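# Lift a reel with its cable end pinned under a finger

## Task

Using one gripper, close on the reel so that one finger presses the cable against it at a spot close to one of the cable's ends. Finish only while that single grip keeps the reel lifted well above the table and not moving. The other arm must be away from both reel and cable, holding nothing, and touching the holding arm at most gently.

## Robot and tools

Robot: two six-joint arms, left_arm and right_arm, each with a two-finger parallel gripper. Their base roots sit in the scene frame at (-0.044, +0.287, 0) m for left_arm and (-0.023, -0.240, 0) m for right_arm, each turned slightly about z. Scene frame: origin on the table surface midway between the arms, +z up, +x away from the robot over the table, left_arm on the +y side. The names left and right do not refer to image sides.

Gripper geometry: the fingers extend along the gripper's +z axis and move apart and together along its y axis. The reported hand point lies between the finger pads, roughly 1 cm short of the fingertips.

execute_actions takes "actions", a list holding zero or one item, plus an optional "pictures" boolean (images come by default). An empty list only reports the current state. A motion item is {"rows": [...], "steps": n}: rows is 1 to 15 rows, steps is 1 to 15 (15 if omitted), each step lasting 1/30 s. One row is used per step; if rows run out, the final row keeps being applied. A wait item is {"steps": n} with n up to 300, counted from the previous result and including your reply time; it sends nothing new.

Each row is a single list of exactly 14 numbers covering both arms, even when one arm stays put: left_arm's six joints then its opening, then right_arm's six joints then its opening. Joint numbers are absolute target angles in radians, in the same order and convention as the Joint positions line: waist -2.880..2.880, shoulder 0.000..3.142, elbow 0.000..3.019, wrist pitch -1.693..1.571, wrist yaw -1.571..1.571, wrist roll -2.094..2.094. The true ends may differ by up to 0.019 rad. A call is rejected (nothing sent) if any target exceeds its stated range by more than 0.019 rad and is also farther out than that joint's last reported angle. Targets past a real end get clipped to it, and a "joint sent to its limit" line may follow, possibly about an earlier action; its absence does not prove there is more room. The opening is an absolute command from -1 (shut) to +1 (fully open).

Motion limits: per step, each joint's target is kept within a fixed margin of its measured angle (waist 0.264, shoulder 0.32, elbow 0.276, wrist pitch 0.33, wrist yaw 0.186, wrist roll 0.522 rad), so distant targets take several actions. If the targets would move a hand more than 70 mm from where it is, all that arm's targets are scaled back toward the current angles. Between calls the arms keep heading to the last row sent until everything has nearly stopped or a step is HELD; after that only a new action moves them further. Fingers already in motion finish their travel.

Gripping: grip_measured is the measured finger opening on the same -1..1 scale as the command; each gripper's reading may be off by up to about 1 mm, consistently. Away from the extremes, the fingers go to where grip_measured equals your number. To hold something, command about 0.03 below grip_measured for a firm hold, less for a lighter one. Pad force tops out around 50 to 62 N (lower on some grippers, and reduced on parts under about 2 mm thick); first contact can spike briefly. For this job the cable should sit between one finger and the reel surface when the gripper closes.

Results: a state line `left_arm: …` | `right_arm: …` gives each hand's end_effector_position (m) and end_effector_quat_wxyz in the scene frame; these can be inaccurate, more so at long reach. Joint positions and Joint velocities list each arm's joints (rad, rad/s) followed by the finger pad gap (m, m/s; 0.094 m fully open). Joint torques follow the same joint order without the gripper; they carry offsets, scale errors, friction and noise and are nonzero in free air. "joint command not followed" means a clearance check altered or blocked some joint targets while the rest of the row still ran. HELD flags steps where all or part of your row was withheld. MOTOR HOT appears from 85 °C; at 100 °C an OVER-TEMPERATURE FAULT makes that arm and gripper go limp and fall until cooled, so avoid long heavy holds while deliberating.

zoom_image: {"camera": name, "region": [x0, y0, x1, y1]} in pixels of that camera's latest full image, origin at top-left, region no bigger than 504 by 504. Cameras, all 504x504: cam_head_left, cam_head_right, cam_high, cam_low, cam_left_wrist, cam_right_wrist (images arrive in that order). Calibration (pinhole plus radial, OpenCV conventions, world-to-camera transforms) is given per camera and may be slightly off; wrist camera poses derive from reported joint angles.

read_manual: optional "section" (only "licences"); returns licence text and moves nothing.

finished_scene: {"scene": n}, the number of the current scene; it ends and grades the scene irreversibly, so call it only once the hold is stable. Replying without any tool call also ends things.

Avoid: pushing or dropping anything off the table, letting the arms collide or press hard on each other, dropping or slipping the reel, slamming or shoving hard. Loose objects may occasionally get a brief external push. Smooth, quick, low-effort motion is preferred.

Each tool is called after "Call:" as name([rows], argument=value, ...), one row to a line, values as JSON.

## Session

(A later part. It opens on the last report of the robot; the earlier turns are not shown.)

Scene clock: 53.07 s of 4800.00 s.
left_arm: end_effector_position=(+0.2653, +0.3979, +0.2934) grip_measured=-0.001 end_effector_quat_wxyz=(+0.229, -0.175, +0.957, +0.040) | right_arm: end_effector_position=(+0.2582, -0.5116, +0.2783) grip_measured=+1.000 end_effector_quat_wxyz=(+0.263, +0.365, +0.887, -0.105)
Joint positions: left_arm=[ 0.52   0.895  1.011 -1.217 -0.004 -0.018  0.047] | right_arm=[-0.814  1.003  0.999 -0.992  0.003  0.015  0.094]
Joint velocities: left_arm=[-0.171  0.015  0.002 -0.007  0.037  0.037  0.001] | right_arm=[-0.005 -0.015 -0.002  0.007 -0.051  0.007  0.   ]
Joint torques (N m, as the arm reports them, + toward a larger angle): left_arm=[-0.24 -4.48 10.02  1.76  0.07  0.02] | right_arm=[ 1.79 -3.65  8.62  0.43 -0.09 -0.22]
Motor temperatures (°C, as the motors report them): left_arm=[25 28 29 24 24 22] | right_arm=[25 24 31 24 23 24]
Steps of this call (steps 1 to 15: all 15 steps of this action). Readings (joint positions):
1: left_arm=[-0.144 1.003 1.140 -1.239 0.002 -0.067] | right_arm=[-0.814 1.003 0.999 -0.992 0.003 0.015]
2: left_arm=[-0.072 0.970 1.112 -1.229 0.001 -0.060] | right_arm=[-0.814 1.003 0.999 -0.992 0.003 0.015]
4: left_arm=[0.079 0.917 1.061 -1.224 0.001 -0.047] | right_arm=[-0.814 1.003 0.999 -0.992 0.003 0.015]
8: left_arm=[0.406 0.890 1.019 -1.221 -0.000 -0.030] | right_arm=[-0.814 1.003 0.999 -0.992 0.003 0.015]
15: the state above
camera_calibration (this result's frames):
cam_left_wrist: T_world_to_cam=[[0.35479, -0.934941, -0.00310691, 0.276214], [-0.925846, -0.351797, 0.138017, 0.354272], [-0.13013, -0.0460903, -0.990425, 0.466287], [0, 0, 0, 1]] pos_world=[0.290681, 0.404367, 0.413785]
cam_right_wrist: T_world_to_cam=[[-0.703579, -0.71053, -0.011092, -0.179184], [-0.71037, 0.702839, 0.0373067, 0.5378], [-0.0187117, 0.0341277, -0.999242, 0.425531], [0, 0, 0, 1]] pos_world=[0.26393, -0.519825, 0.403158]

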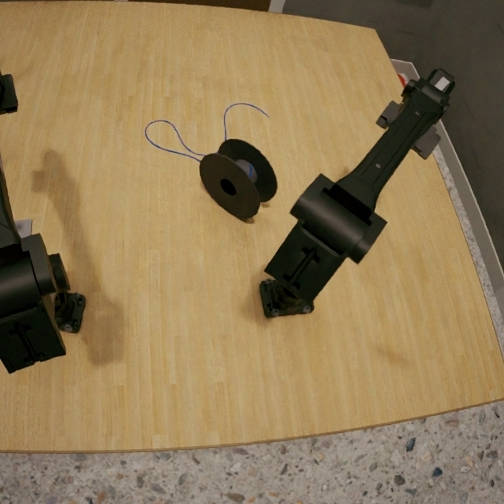

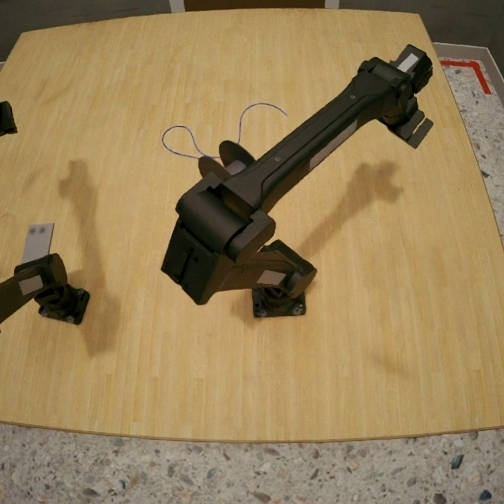

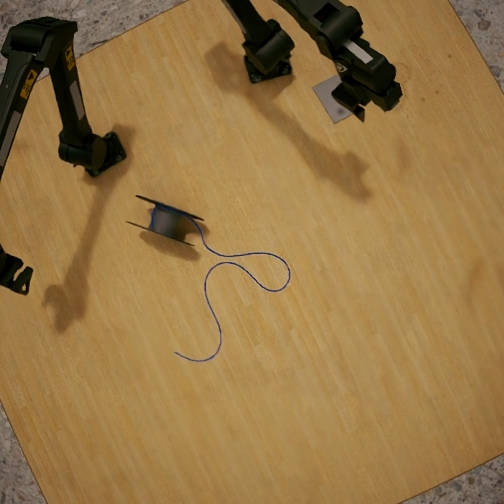

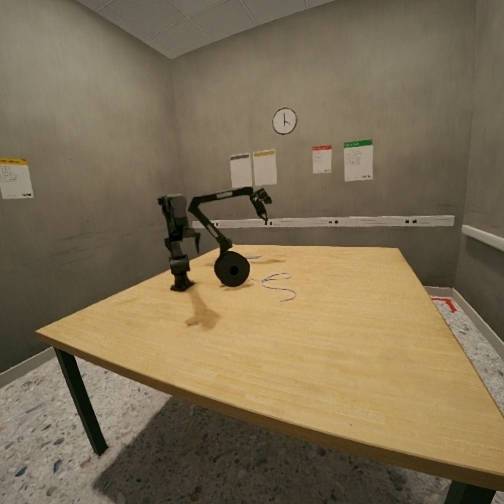

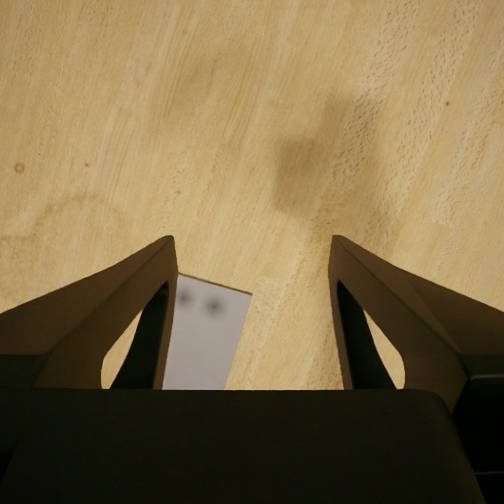

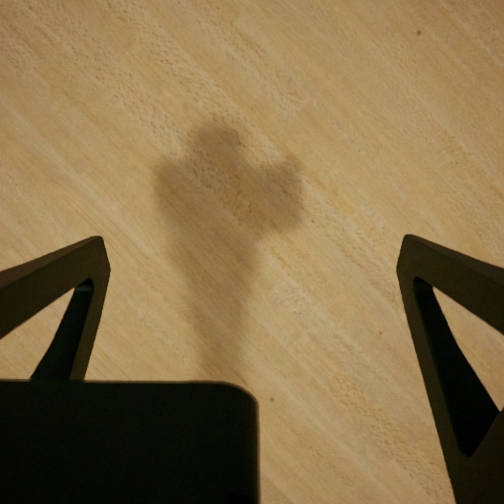

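Call:
execute_actions([
  {"rows":[[0.5,0.9,1,-1.2,0,0,0,-0.4,1.05,1.15,-1.4,0,-0.2,0.3],[0.5,0.9,1,-1.2,0,0,0,-0.4,1.05,1.15,-1.4,0,-0.2,0.3],[0.5,0.9,1,-1.2,0,0,0,-0.4,1.05,1.15,-1.4,0,-0.2,0.3],[0.5,0.9,1,-1.2,0,0,0,0.485,1.15,1.2,-1.6,0,-0.29,0.3]],"steps":15},
], pictures=false)

Call:
execute_actions([
  {"rows":[[0.5,0.9,1,-1.2,0,0,0,0.485,1.15,1.2,-1.6,0,-0.29,0.3]],"steps":15},
])

Scene clock: 56.57 s of 4800.00 s.
left_arm: end_effector_position=(+0.2666, +0.3944, +0.2934) grip_measured=-0.001 end_effector_quat_wxyz=(+0.229, -0.167, +0.958, +0.039) | right_arm: end_effector_position=(+0.2764, -0.1620, +0.2450) grip_measured=+0.301 end_effector_quat_wxyz=(-0.021, -0.249, +0.968, -0.001)
Joint positions: left_arm=[ 0.509  0.895  1.011 -1.217 -0.003 -0.012  0.047] | right_arm=[ 0.208  1.176  1.135 -1.573  0.002 -0.245  0.061]
Joint velocities: left_arm=[-0.005 -0.015 -0.007 -0.002 -0.066  0.022 -0.001] | right_arm=[ 2.222 -0.005  0.007 -0.061 -0.022 -0.11  -0.   ]
Joint torques (N m, as the arm reports them, + toward a larger angle): left_arm=[ 0.09 -4.44 10.    1.71  0.04  0.03] | right_arm=[ 0.38 -6.39 11.1  -0.91 -0.03 -0.22]
Motor temperatures (°C, as the motors report them): left_arm=[25 27 29 24 24 22] | right_arm=[25 24 31 24 23 24]
Steps of this call (steps 1 to 30: the robot went on to your last target; steps 31 to 90: nothing new was sent; steps 91 to 105: all 15 steps of this action). Readings (joint positions):
91: left_arm=[0.509 0.895 1.011 -1.217 -0.003 -0.012] | right_arm=[-0.800 1.007 1.009 -1.040 0.010 -0.007]
92: left_arm=[0.509 0.895 1.011 -1.217 -0.003 -0.012] | right_arm=[-0.762 1.015 1.027 -1.123 0.011 -0.031]
94: left_arm=[0.509 0.895 1.011 -1.217 -0.003 -0.012] | right_arm=[-0.644 1.036 1.060 -1.277 0.010 -0.085]
98: left_arm=[0.509 0.895 1.011 -1.217 -0.003 -0.012] | right_arm=[-0.340 1.125 1.130 -1.520 0.005 -0.181]
105: the state above

Scene clock: 57.07 s of 4800.00 s.
left_arm: end_effector_position=(+0.2666, +0.3944, +0.2934) grip_measured=-0.001 end_effector_quat_wxyz=(+0.229, -0.167, +0.958, +0.039) | right_arm: end_effector_position=(+0.2369, -0.0815, +0.2516) grip_measured=+0.301 end_effector_quat_wxyz=(-0.020, -0.399, +0.917, -0.001)
Joint positions: left_arm=[ 0.509  0.895  1.011 -1.217 -0.003 -0.012  0.047] | right_arm=[ 0.497  1.159  1.139 -1.59  -0.003 -0.275  0.061]
Joint velocities: left_arm=[ 0.005 -0.015 -0.002 -0.012 -0.066  0.066  0.001] | right_arm=[-0.015  0.005  0.012  0.002 -0.066  0.007  0.   ]
Joint torques (N m, as the arm reports them, + toward a larger angle): left_arm=[ 0.09 -4.73 10.02  1.7   0.06  0.02] | right_arm=[-0.44 -5.62 11.59 -0.82  0.08 -0.19]
Motor temperatures (°C, as the motors report them): left_arm=[25 27 29 24 24 22] | right_arm=[25 24 32 24 23 24]
Steps of this call (steps 1 to 15: all 15 steps of this action). Readings (joint positions):
1: left_arm=[0.509 0.895 1.011 -1.217 -0.003 -0.012] | right_arm=[0.285 1.175 1.135 -1.575 0.002 -0.249]
2: left_arm=[0.509 0.895 1.011 -1.217 -0.003 -0.012] | right_arm=[0.361 1.175 1.136 -1.577 0.002 -0.254]
4: left_arm=[0.509 0.895 1.011 -1.217 -0.003 -0.012] | right_arm=[0.481 1.174 1.138 -1.582 -0.004 -0.264]
8: left_arm=[0.509 0.895 1.011 -1.217 -0.003 -0.012] | right_arm=[0.517 1.166 1.139 -1.589 -0.005 -0.273]
15: the state above
camera_calibration (this result's frames):
cam_left_wrist: T_world_to_cam=[[0.339623, -0.940549, -0.00484366, 0.279212], [-0.931333, -0.337006, 0.138007, 0.349813], [-0.131434, -0.0423592, -0.990419, 0.46516], [0, 0, 0, 1]] pos_world=[0.292104, 0.400205, 0.413779]
cam_right_wrist: T_world_to_cam=[[0.728735, -0.684564, -0.0178, -0.224367], [-0.537722, -0.588127, 0.604121, -0.0673343], [-0.424028, -0.430673, -0.796694, 0.390913], [0, 0, 0, 1]] pos_world=[0.293055, -0.0248389, 0.348122]

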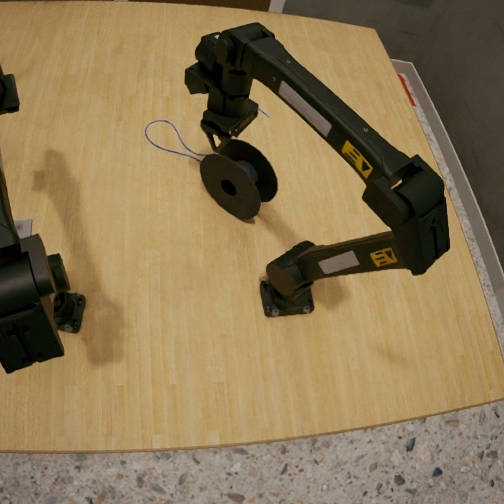

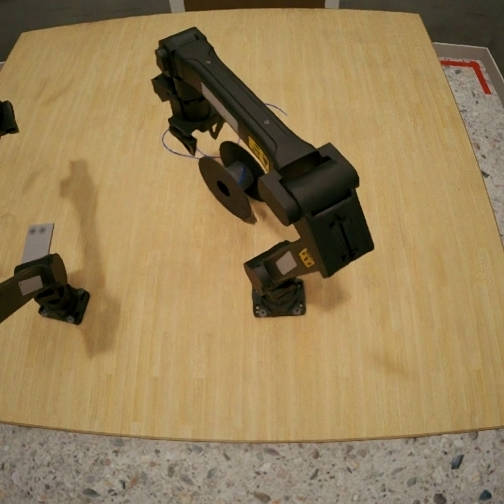

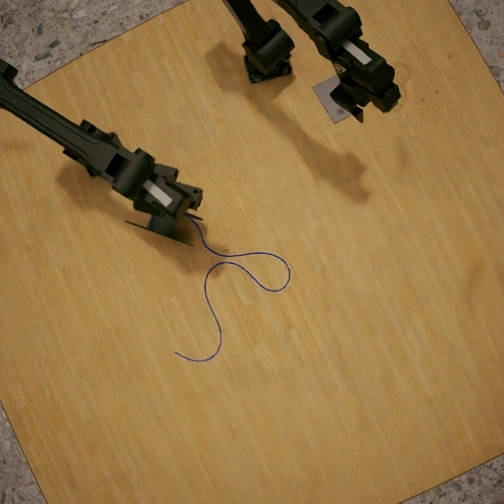

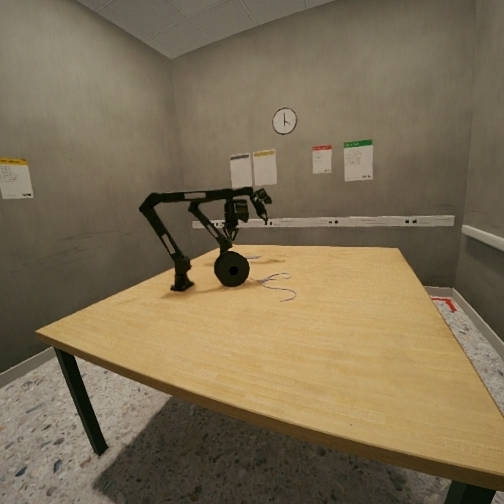

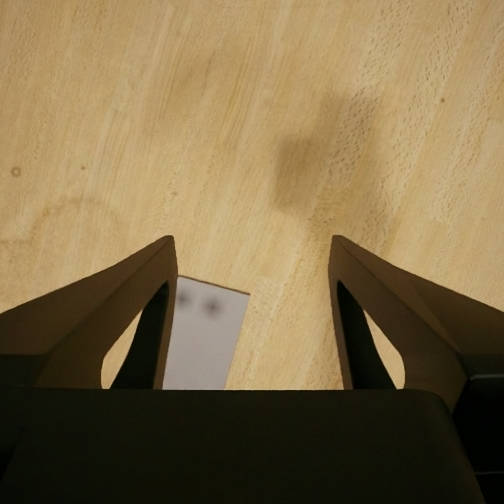

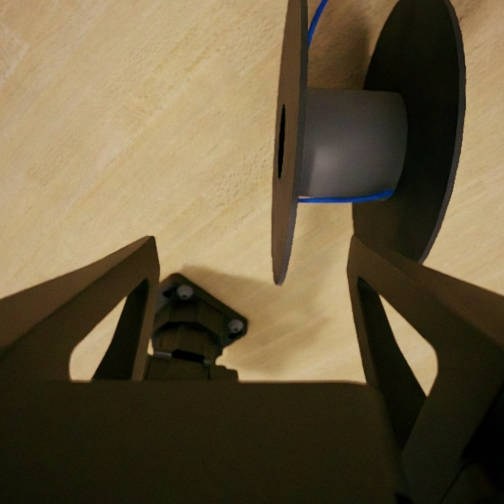

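Call:
zoom_image(camera="cam_right_wrist", region=[250,0,480,260])

Call:
zoom_image(camera="cam_head_right", region=[180,120,290,240])

Region (250, 0, 480, 260) of cam_right_wrist's 504x504 image, scaled by 1.938, with more detail than that image has; it fills the left 446 columns of this view, and the rest is white.

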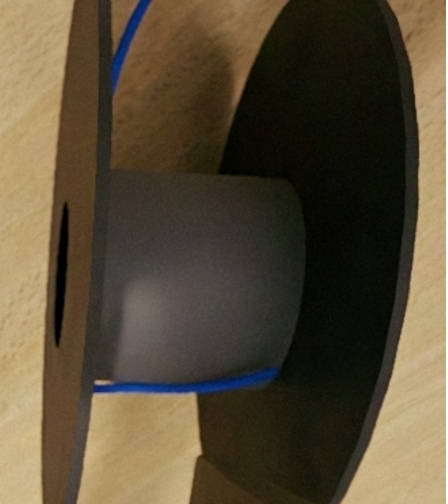

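Region (180, 120, 290, 240) of cam_head_right's 504x504 image, scaled by 4.200, with more detail than that image has; it fills the left 462 columns of this view, and the rest is white.

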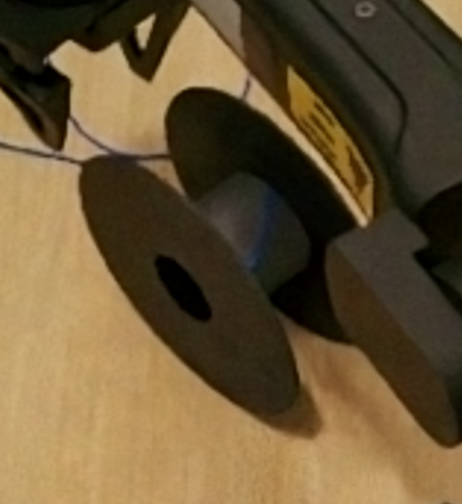

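Call:
execute_actions([
  {"rows":[[0.5,0.9,1,-1.2,0,0,0,0.435,1.18,1.075,-1.47,0,-0.335,-0.2]],"steps":15},
])

Scene clock: 60.93 s of 4800.00 s.
left_arm: end_effector_position=(+0.2666, +0.3944, +0.2934) grip_measured=-0.001 end_effector_quat_wxyz=(+0.229, -0.167, +0.958, +0.039) | right_arm: end_effector_position=(+0.2549, -0.0909, +0.2196) grip_measured=-0.199 end_effector_quat_wxyz=(-0.010, -0.394, +0.919, +0.000)
Joint positions: left_arm=[ 0.509  0.895  1.011 -1.217 -0.003 -0.012  0.047] | right_arm=[ 0.443  1.181  1.073 -1.482 -0.002 -0.318  0.038]
Joint velocities: left_arm=[ 0.005 -0.005 -0.002 -0.007 -0.037  0.007 -0.   ] | right_arm=[ 0.005 -0.015  0.007 -0.002 -0.051 -0.037 -0.   ]
Joint torques (N m, as the arm reports them, + toward a larger angle): left_arm=[-0.22 -4.46 10.01  1.75  0.06  0.06] | right_arm=[-0.1  -5.48  7.83  0.22  0.04 -0.19]
Motor temperatures (°C, as the motors report them): left_arm=[25 27 29 24 24 22] | right_arm=[25 24 33 24 23 24]
Steps of this call (steps 1 to 15: the robot went on to your last target; steps 16 to 101: nothing new was sent; steps 102 to 116: all 15 steps of this action). Readings (joint positions):
102: left_arm=[0.509 0.895 1.011 -1.217 -0.003 -0.012] | right_arm=[0.493 1.159 1.131 -1.568 -0.003 -0.283]
103: left_arm=[0.509 0.895 1.011 -1.217 -0.003 -0.012] | right_arm=[0.484 1.157 1.117 -1.534 -0.003 -0.291]
105: left_arm=[0.509 0.895 1.011 -1.217 -0.003 -0.012] | right_arm=[0.461 1.162 1.091 -1.497 -0.003 -0.301]
109: left_arm=[0.509 0.895 1.011 -1.217 -0.003 -0.012] | right_arm=[0.443 1.179 1.073 -1.485 -0.002 -0.312]
116: the state above
camera_calibration (this result's frames):
cam_left_wrist: T_world_to_cam=[[0.339623, -0.940549, -0.00484366, 0.279212], [-0.931333, -0.337006, 0.138007, 0.349813], [-0.131434, -0.0423592, -0.990419, 0.46516], [0, 0, 0, 1]] pos_world=[0.292104, 0.400205, 0.413779]
cam_right_wrist: T_world_to_cam=[[0.721389, -0.692423, -0.0121892, -0.244558], [-0.55451, -0.588072, 0.588804, -0.0362615], [-0.414869, -0.417997, -0.808184, 0.370273], [0, 0, 0, 1]] pos_world=[0.309929, -0.0358886, 0.317619]

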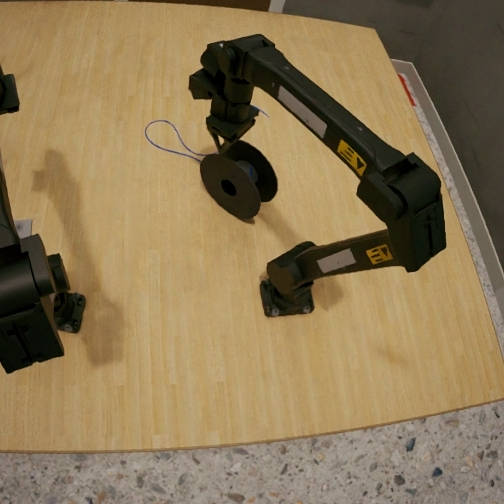

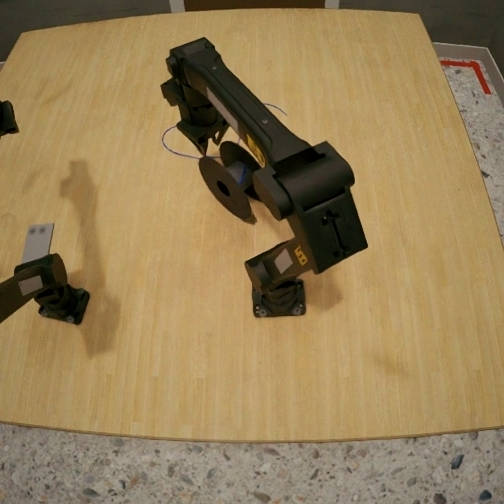

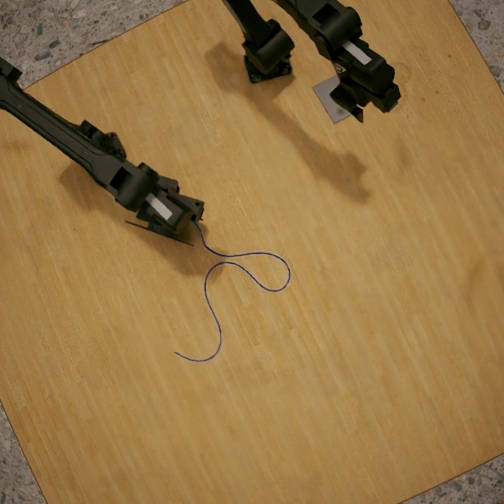

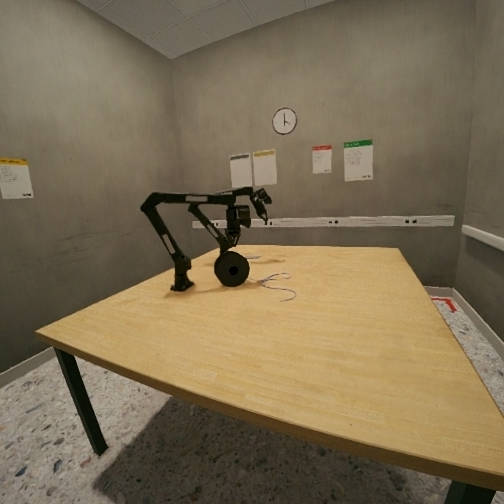

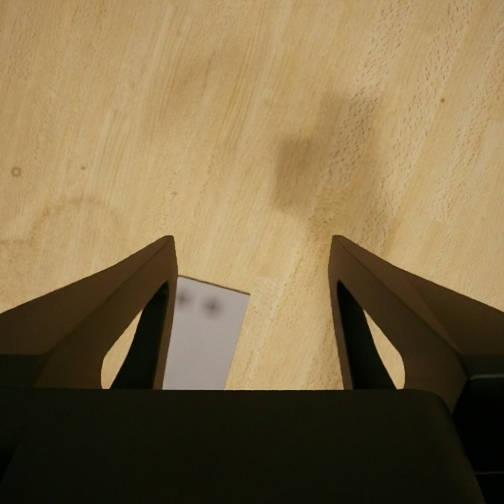

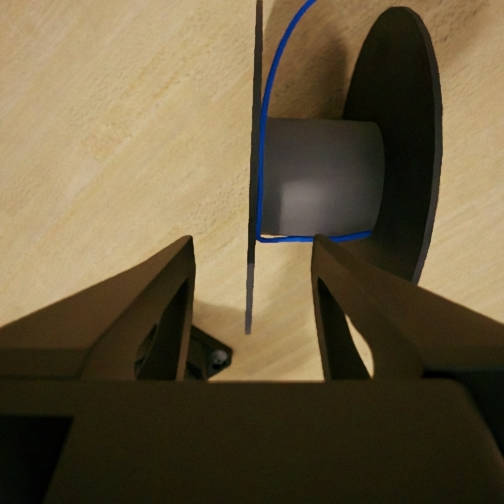

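Call:
execute_actions([
  {"rows":[[0.5,0.9,1,-1.2,0,0,0,0.428,1.125,1.03,-1.475,0,-0.335,-0.2],[0.5,0.9,1,-1.2,0,0,0,0.428,1.125,1.03,-1.475,0,-0.335,-0.2],[0.5,0.9,1,-1.2,0,0,0,0.428,1.125,1.03,-1.475,0,-0.335,-0.2],[0.5,0.9,1,-1.2,0,0,0,0.428,1.125,1.03,-1.475,0,-0.335,-0.2],[0.5,0.9,1,-1.2,0,0,0,0.428,1.125,1.03,-1.475,0,-0.335,-0.2],[0.5,0.9,1,-1.2,0,0,0,0.428,1.14,0.97,-1.40,0,-0.335,-0.2],[0.5,0.9,1,-1.2,0,0,0,0.428,1.14,0.97,-1.40,0,-0.335,-0.2],[0.5,0.9,1,-1.2,0,0,0,0.428,1.14,0.97,-1.40,0,-0.335,-0.2],[0.5,0.9,1,-1.2,0,0,0,0.428,1.16,0.91,-1.32,0,-0.335,-0.2],[0.5,0.9,1,-1.2,0,0,0,0.428,1.16,0.91,-1.32,0,-0.335,-0.2],[0.5,0.9,1,-1.2,0,0,0,0.428,1.16,0.91,-1.32,0,-0.335,-0.2],[0.5,0.9,1,-1.2,0,0,0,0.428,1.175,0.854,-1.25,0,-0.335,-0.2]],"steps":15},
], pictures=false)

Call:
execute_actions([
  {"rows":[[0.5,0.9,1,-1.2,0,0,0,0.428,1.175,0.854,-1.25,0,-0.335,-0.2]],"steps":10},
])

Scene clock: 64.50 s of 4800.00 s.
left_arm: end_effector_position=(+0.2666, +0.3944, +0.2934) grip_measured=-0.001 end_effector_quat_wxyz=(+0.229, -0.167, +0.958, +0.039) | right_arm: end_effector_position=(+0.2375, -0.1003, +0.1439) grip_measured=-0.199 end_effector_quat_wxyz=(-0.006, -0.395, +0.919, +0.001)
Joint positions: left_arm=[ 0.509  0.895  1.011 -1.217 -0.003 -0.012  0.047] | right_arm=[ 0.443  1.166  0.858 -1.276 -0.002 -0.32   0.038]
Joint velocities: left_arm=[-0.005 -0.015  0.002  0.002 -0.022 -0.051  0.001] | right_arm=[-0.005  0.269 -0.33   0.183 -0.007 -0.022 -0.   ]
Joint torques (N m, as the arm reports them, + toward a larger angle): left_arm=[ 0.04 -4.39 10.04  1.76  0.04  0.  ] | right_arm=[-0.35 -4.65  8.76  0.41  0.07 -0.2 ]
Motor temperatures (°C, as the motors report them): left_arm=[25 26 29 24 24 22] | right_arm=[25 24 32 24 23 24]
Steps of this call (steps 1 to 15: the robot went on to your last target; steps 16 to 92: nothing new was sent; steps 93 to 107: all 15 steps of this action). Readings (joint positions):
93: left_arm=[0.509 0.895 1.011 -1.217 -0.003 -0.012] | right_arm=[0.443 1.178 1.068 -1.480 -0.002 -0.320]
94: left_arm=[0.509 0.895 1.011 -1.217 -0.003 -0.012] | right_arm=[0.443 1.170 1.058 -1.478 -0.002 -0.320]
96: left_arm=[0.509 0.895 1.011 -1.217 -0.003 -0.012] | right_arm=[0.443 1.150 1.037 -1.478 -0.002 -0.320]
100: left_arm=[0.509 0.895 1.011 -1.217 -0.003 -0.012] | right_arm=[0.443 1.128 0.996 -1.430 -0.002 -0.320]
107: the state above

Scene clock: 64.83 s of 4800.00 s.
left_arm: end_effector_position=(+0.2666, +0.3944, +0.2934) grip_measured=-0.001 end_effector_quat_wxyz=(+0.229, -0.167, +0.958, +0.039) | right_arm: end_effector_position=(+0.2379, -0.1004, +0.1369) grip_measured=-0.199 end_effector_quat_wxyz=(-0.009, -0.395, +0.919, -0.000)
Joint positions: left_arm=[ 0.509  0.895  1.011 -1.217 -0.003 -0.012  0.047] | right_arm=[ 0.442  1.178  0.848 -1.26  -0.001 -0.321  0.038]
Joint velocities: left_arm=[ 0.005 -0.005 -0.002 -0.017 -0.037 -0.007  0.   ] | right_arm=[-0.005 -0.005  0.002 -0.022  0.037  0.081 -0.001]
Joint torques (N m, as the arm reports them, + toward a larger angle): left_arm=[ 0.02 -4.27 10.08  1.64  0.07  0.03] | right_arm=[ 0.04 -5.53  7.7   0.1   0.05 -0.17]
Motor temperatures (°C, as the motors report them): left_arm=[25 26 29 24 24 22] | right_arm=[25 24 32 24 23 24]
Steps of this call (steps 1 to 10: all 10 steps of this action). Readings (joint positions):
1: left_arm=[0.509 0.895 1.011 -1.217 -0.003 -0.012] | right_arm=[0.443 1.174 0.850 -1.272 -0.002 -0.320]
2: left_arm=[0.509 0.895 1.011 -1.217 -0.003 -0.012] | right_arm=[0.443 1.178 0.847 -1.271 -0.001 -0.320]
4: left_arm=[0.509 0.895 1.011 -1.217 -0.003 -0.012] | right_arm=[0.442 1.178 0.848 -1.262 -0.001 -0.321]
8: left_arm=[0.509 0.895 1.011 -1.217 -0.003 -0.012] | right_arm=[0.442 1.178 0.848 -1.260 -0.001 -0.321]
10: the state above
camera_calibration (this result's frames):
cam_left_wrist: T_world_to_cam=[[0.339623, -0.940549, -0.00484366, 0.279212], [-0.931333, -0.337006, 0.138007, 0.349813], [-0.131434, -0.0423592, -0.990419, 0.46516], [0, 0, 0, 1]] pos_world=[0.292104, 0.400205, 0.413779]
cam_right_wrist: T_world_to_cam=[[0.723001, -0.690761, -0.0109119, -0.240264], [-0.553853, -0.588999, 0.588496, -0.00279391], [-0.412937, -0.419439, -0.808426, 0.291943], [0, 0, 0, 1]] pos_world=[0.292717, -0.0451583, 0.235037]

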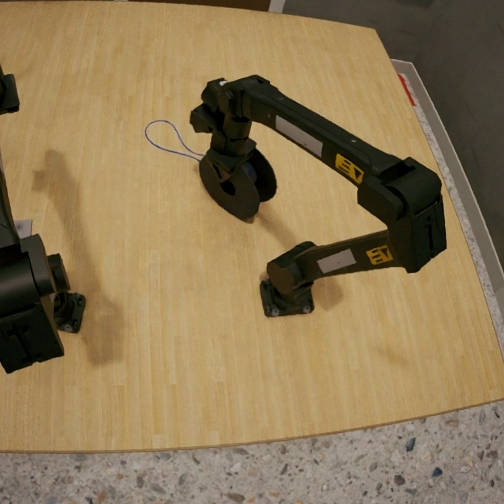

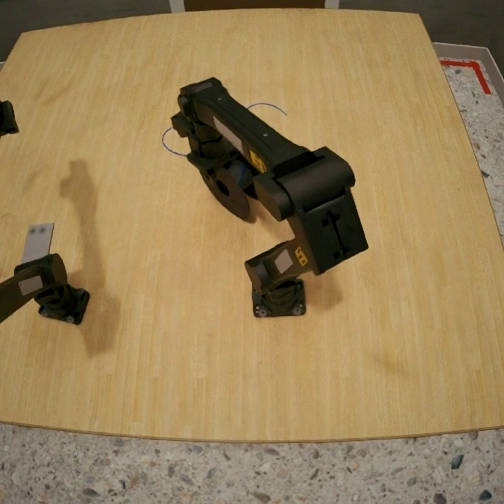

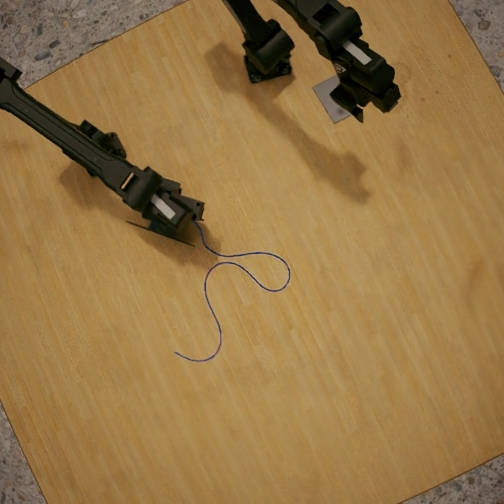

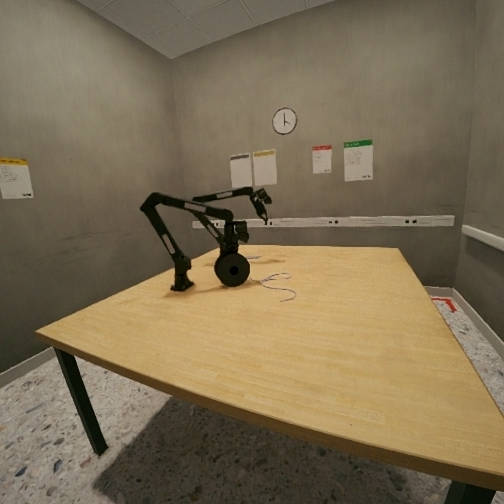

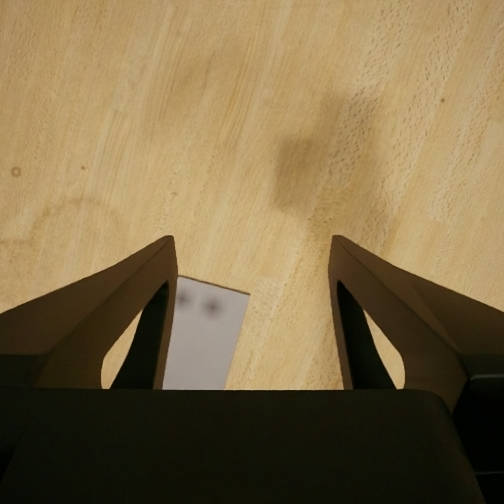

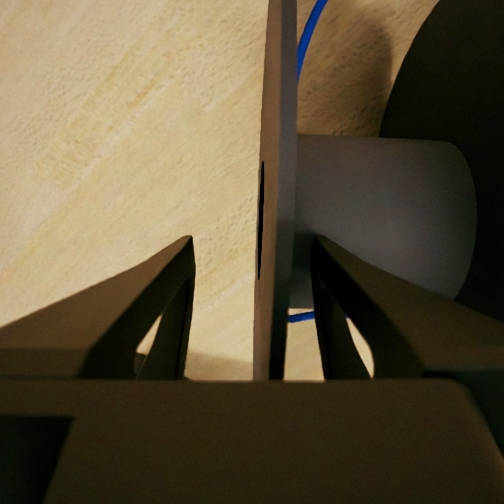

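Call:
execute_actions([
  {"rows":[[0.5,0.9,1,-1.2,0,0,0,0.428,1.19,0.835,-1.235,0,-0.335,-0.2],[0.5,0.9,1,-1.2,0,0,0,0.428,1.19,0.835,-1.235,0,-0.335,-0.2],[0.5,0.9,1,-1.2,0,0,0,0.428,1.19,0.835,-1.235,0,-0.335,-0.2],[0.5,0.9,1,-1.2,0,0,0,0.428,1.19,0.835,-1.235,0,-0.335,-0.2],[0.5,0.9,1,-1.2,0,0,0,0.428,1.19,0.835,-1.235,0,-0.335,-0.2],[0.5,0.9,1,-1.2,0,0,0,0.42,1.19,0.835,-1.235,0,-0.335,-0.6],[0.5,0.9,1,-1.2,0,0,0,0.42,1.19,0.835,-1.235,0,-0.335,-0.6],[0.5,0.9,1,-1.2,0,0,0,0.42,1.19,0.835,-1.235,0,-0.335,-0.6],[0.5,0.9,1,-1.2,0,0,0,0.42,1.19,0.835,-1.235,0,-0.335,-1]],"steps":15},
])

Scene clock: 67.30 s of 4800.00 s.
left_arm: end_effector_position=(+0.2666, +0.3944, +0.2934) grip_measured=-0.001 end_effector_quat_wxyz=(+0.229, -0.167, +0.958, +0.039) | right_arm: end_effector_position=(+0.2428, -0.1021, +0.1370) grip_measured=-0.916 end_effector_quat_wxyz=(-0.001, -0.393, +0.920, -0.004)
Joint positions: left_arm=[ 0.509  0.895  1.011 -1.217 -0.003 -0.012  0.047] | right_arm=[ 0.434  1.176  0.847 -1.244  0.007 -0.323  0.004]
Joint velocities: left_arm=[-0.015 -0.005 -0.012  0.017 -0.037 -0.095 -0.   ] | right_arm=[-0.005  0.005 -0.002 -0.007 -0.037 -0.081  0.001]
Joint torques (N m, as the arm reports them, + toward a larger angle): left_arm=[-0.19 -4.5  10.04  1.7   0.05  0.01] | right_arm=[ 0.14 -4.2   6.72  0.07 -0.2  -0.15]
Motor temperatures (°C, as the motors report them): left_arm=[25 26 29 24 24 22] | right_arm=[25 24 32 24 23 24]
Steps of this call (steps 1 to 15: the robot went on to your last target; steps 16 to 59: nothing new was sent; steps 60 to 74: all 15 steps of this action). Readings (joint positions):
60: left_arm=[0.509 0.895 1.011 -1.217 -0.003 -0.012] | right_arm=[0.442 1.178 0.848 -1.258 -0.001 -0.321]
61: left_arm=[0.509 0.895 1.011 -1.217 -0.003 -0.012] | right_arm=[0.442 1.178 0.848 -1.254 -0.001 -0.321]
63: left_arm=[0.509 0.895 1.011 -1.217 -0.003 -0.012] | right_arm=[0.442 1.178 0.848 -1.250 -0.001 -0.321]
67: left_arm=[0.509 0.895 1.011 -1.217 -0.003 -0.012] | right_arm=[0.438 1.178 0.847 -1.246 -0.001 -0.321]
74: the state above
camera_calibration (this result's frames):
cam_left_wrist: T_world_to_cam=[[0.339623, -0.940549, -0.00484366, 0.279212], [-0.931333, -0.337006, 0.138007, 0.349813], [-0.131434, -0.0423592, -0.990419, 0.46516], [0, 0, 0, 1]] pos_world=[0.292104, 0.400205, 0.413779]
cam_right_wrist: T_world_to_cam=[[0.719176, -0.694824, 0.0022739, -0.246292], [-0.568094, -0.586114, 0.577702, 0.00407009], [-0.400068, -0.416761, -0.816245, 0.291511], [0, 0, 0, 1]] pos_world=[0.296064, -0.0472531, 0.236153]

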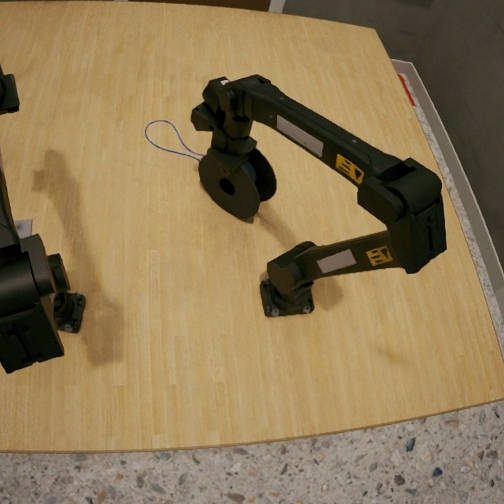

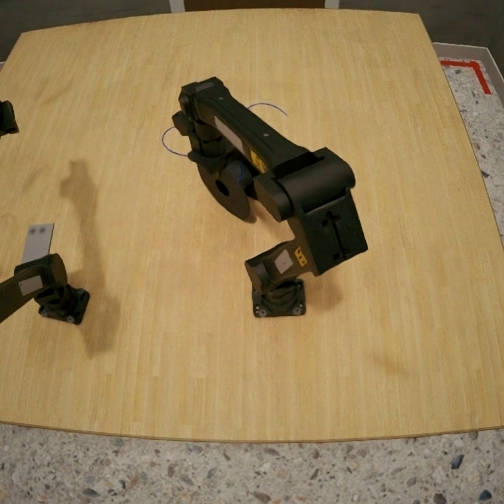

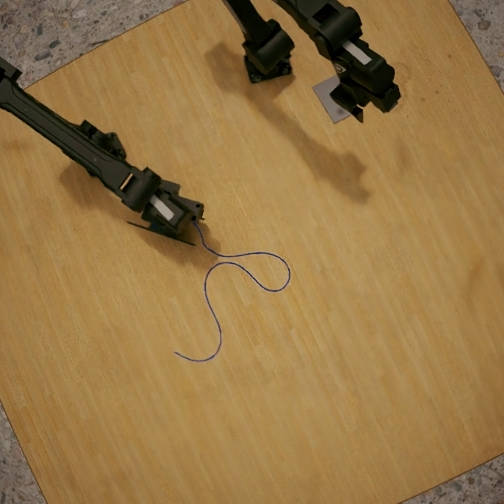

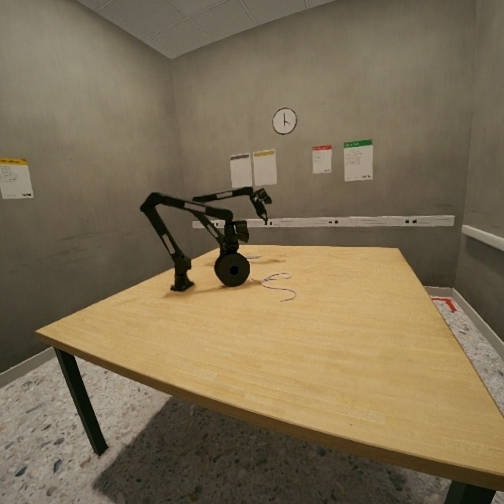

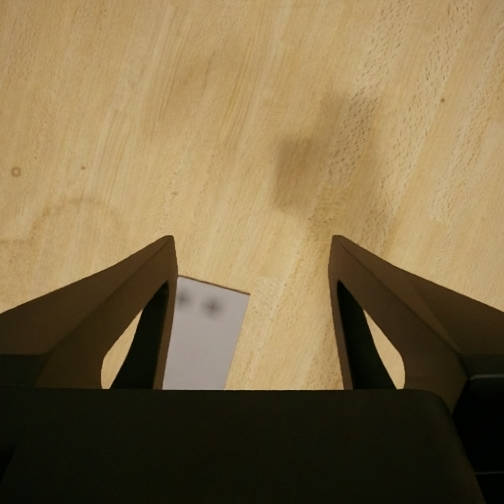

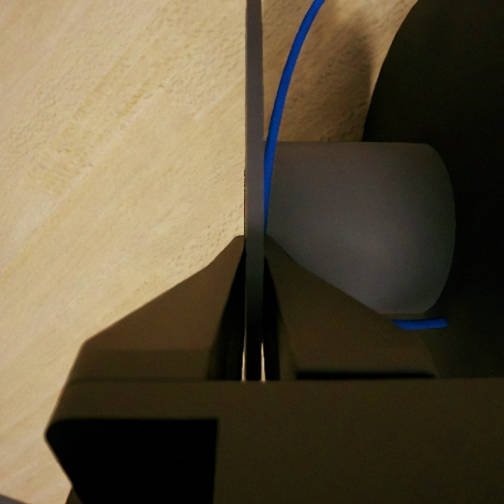

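Call:
execute_actions([
  {"rows":[[0.5,0.9,1,-1.2,0,0,0,0.434,1.165,0.88,-1.29,0,-0.325,-1],[0.5,0.9,1,-1.2,0,0,0,0.434,1.165,0.88,-1.29,0,-0.325,-1],[0.5,0.9,1,-1.2,0,0,0,0.434,1.165,0.88,-1.29,0,-0.325,-1],[0.5,0.9,1,-1.2,0,0,0,0.434,1.15,0.93,-1.35,0,-0.325,-1],[0.5,0.9,1,-1.2,0,0,0,0.434,1.15,0.93,-1.35,0,-0.325,-1],[0.5,0.9,1,-1.2,0,0,0,0.434,1.15,0.93,-1.35,0,-0.325,-1],[0.5,0.9,1,-1.2,0,0,0,0.434,1.135,0.98,-1.42,0,-0.325,-1],[0.5,0.9,1,-1.2,0,0,0,0.434,1.135,0.98,-1.42,0,-0.325,-1],[0.5,0.9,1,-1.2,0,0,0,0.434,1.135,0.98,-1.42,0,-0.325,-1],[0.5,0.9,1,-1.2,0,0,0,0.434,1.12,1.04,-1.49,0,-0.325,-1]],"steps":15},
])

Scene clock: 69.70 s of 4800.00 s.
left_arm: end_effector_position=(+0.2666, +0.3944, +0.2934) grip_measured=-0.001 end_effector_quat_wxyz=(+0.229, -0.167, +0.958, +0.039) | right_arm: end_effector_position=(+0.2292, -0.1076, +0.1945) grip_measured=-0.951 end_effector_quat_wxyz=(-0.034, -0.393, +0.919, -0.002)
Joint positions: left_arm=[ 0.509  0.895  1.011 -1.217 -0.003 -0.012  0.047] | right_arm=[ 0.434  1.14   0.974 -1.473 -0.001 -0.323  0.002]
Joint velocities: left_arm=[ 0.005 -0.005  0.002 -0.007 -0.007  0.007 -0.001] | right_arm=[ 0.005 -0.181  0.242 -0.027  0.007 -0.007 -0.   ]
Joint torques (N m, as the arm reports them, + toward a larger angle): left_arm=[ 0.08 -4.3  10.05  1.62  0.04  0.03] | right_arm=[ 1.76 -4.17 10.87 -1.04  0.06 -0.1 ]
Motor temperatures (°C, as the motors report them): left_arm=[25 26 29 24 24 22] | right_arm=[25 24 32 24 23 24]
Steps of this call (steps 1 to 15: the robot went on to your last target; steps 16 to 57: nothing new was sent; steps 58 to 72: all 15 steps of this action). Readings (joint positions):
58: left_arm=[0.509 0.895 1.011 -1.217 -0.003 -0.012] | right_arm=[0.434 1.175 0.847 -1.249 0.008 -0.323]
59: left_arm=[0.509 0.895 1.011 -1.217 -0.003 -0.012] | right_arm=[0.434 1.174 0.847 -1.256 0.008 -0.323]
61: left_arm=[0.509 0.895 1.011 -1.217 -0.003 -0.012] | right_arm=[0.434 1.171 0.851 -1.278 0.008 -0.323]
65: left_arm=[0.509 0.895 1.011 -1.217 -0.003 -0.012] | right_arm=[0.434 1.168 0.875 -1.368 -0.000 -0.323]
72: the state above
camera_calibration (this result's frames):
cam_left_wrist: T_world_to_cam=[[0.339623, -0.940549, -0.00484366, 0.279212], [-0.931333, -0.337006, 0.138007, 0.349813], [-0.131434, -0.0423592, -0.990419, 0.46516], [0, 0, 0, 1]] pos_world=[0.292104, 0.400205, 0.413779]
cam_right_wrist: T_world_to_cam=[[0.718447, -0.695059, -0.0269596, -0.234626], [-0.530018, -0.57213, 0.625898, -0.0566099], [-0.450461, -0.435385, -0.779439, 0.333191], [0, 0, 0, 1]] pos_world=[0.288651, -0.0504006, 0.288808]

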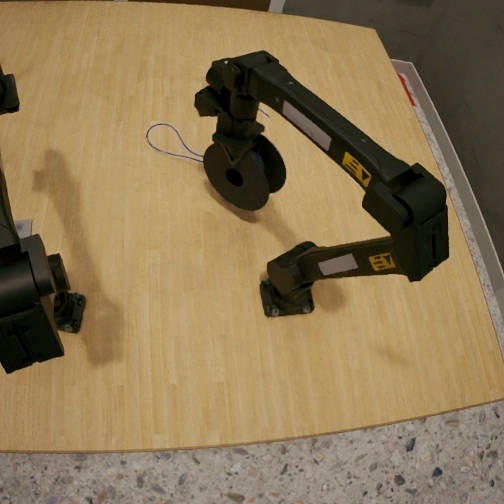

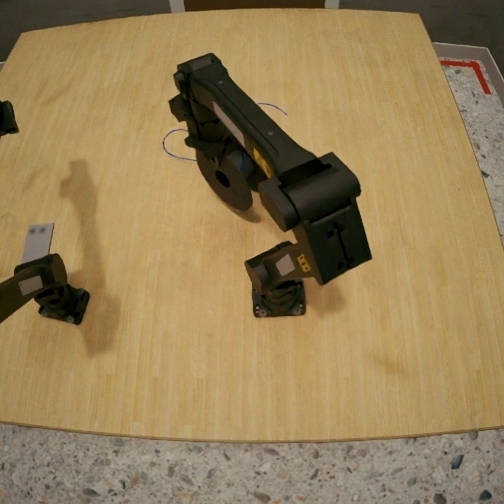

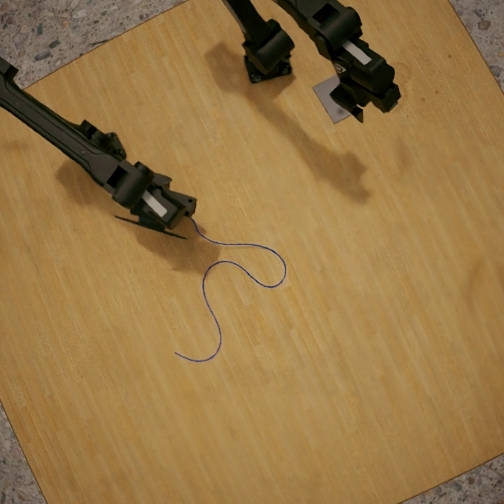

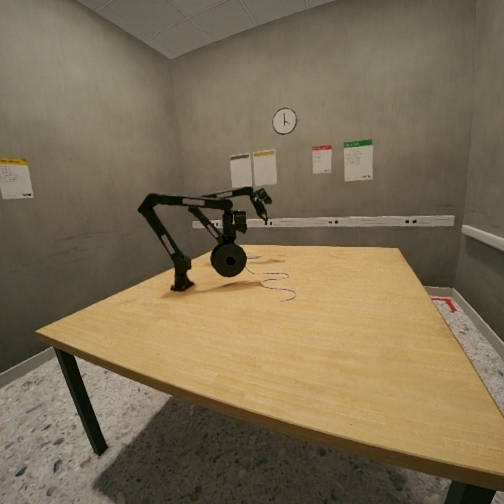

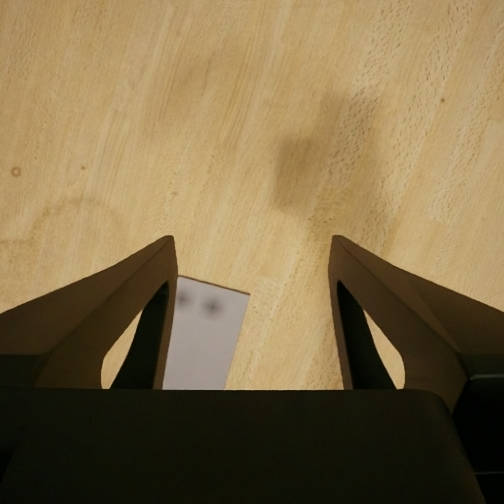

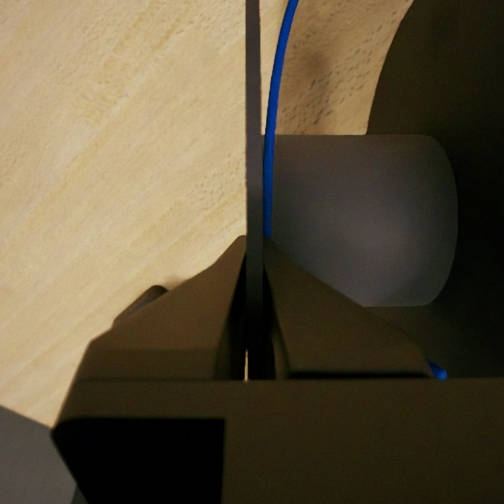

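Call:
zoom_image(camera="cam_right_wrist", region=[210,170,330,290])

Region (210, 170, 330, 290) of cam_right_wrist's 504x504 image, scaled by 4.200, with more detail than that image has.

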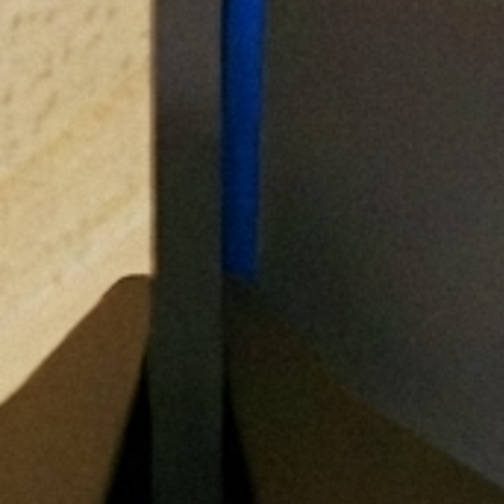

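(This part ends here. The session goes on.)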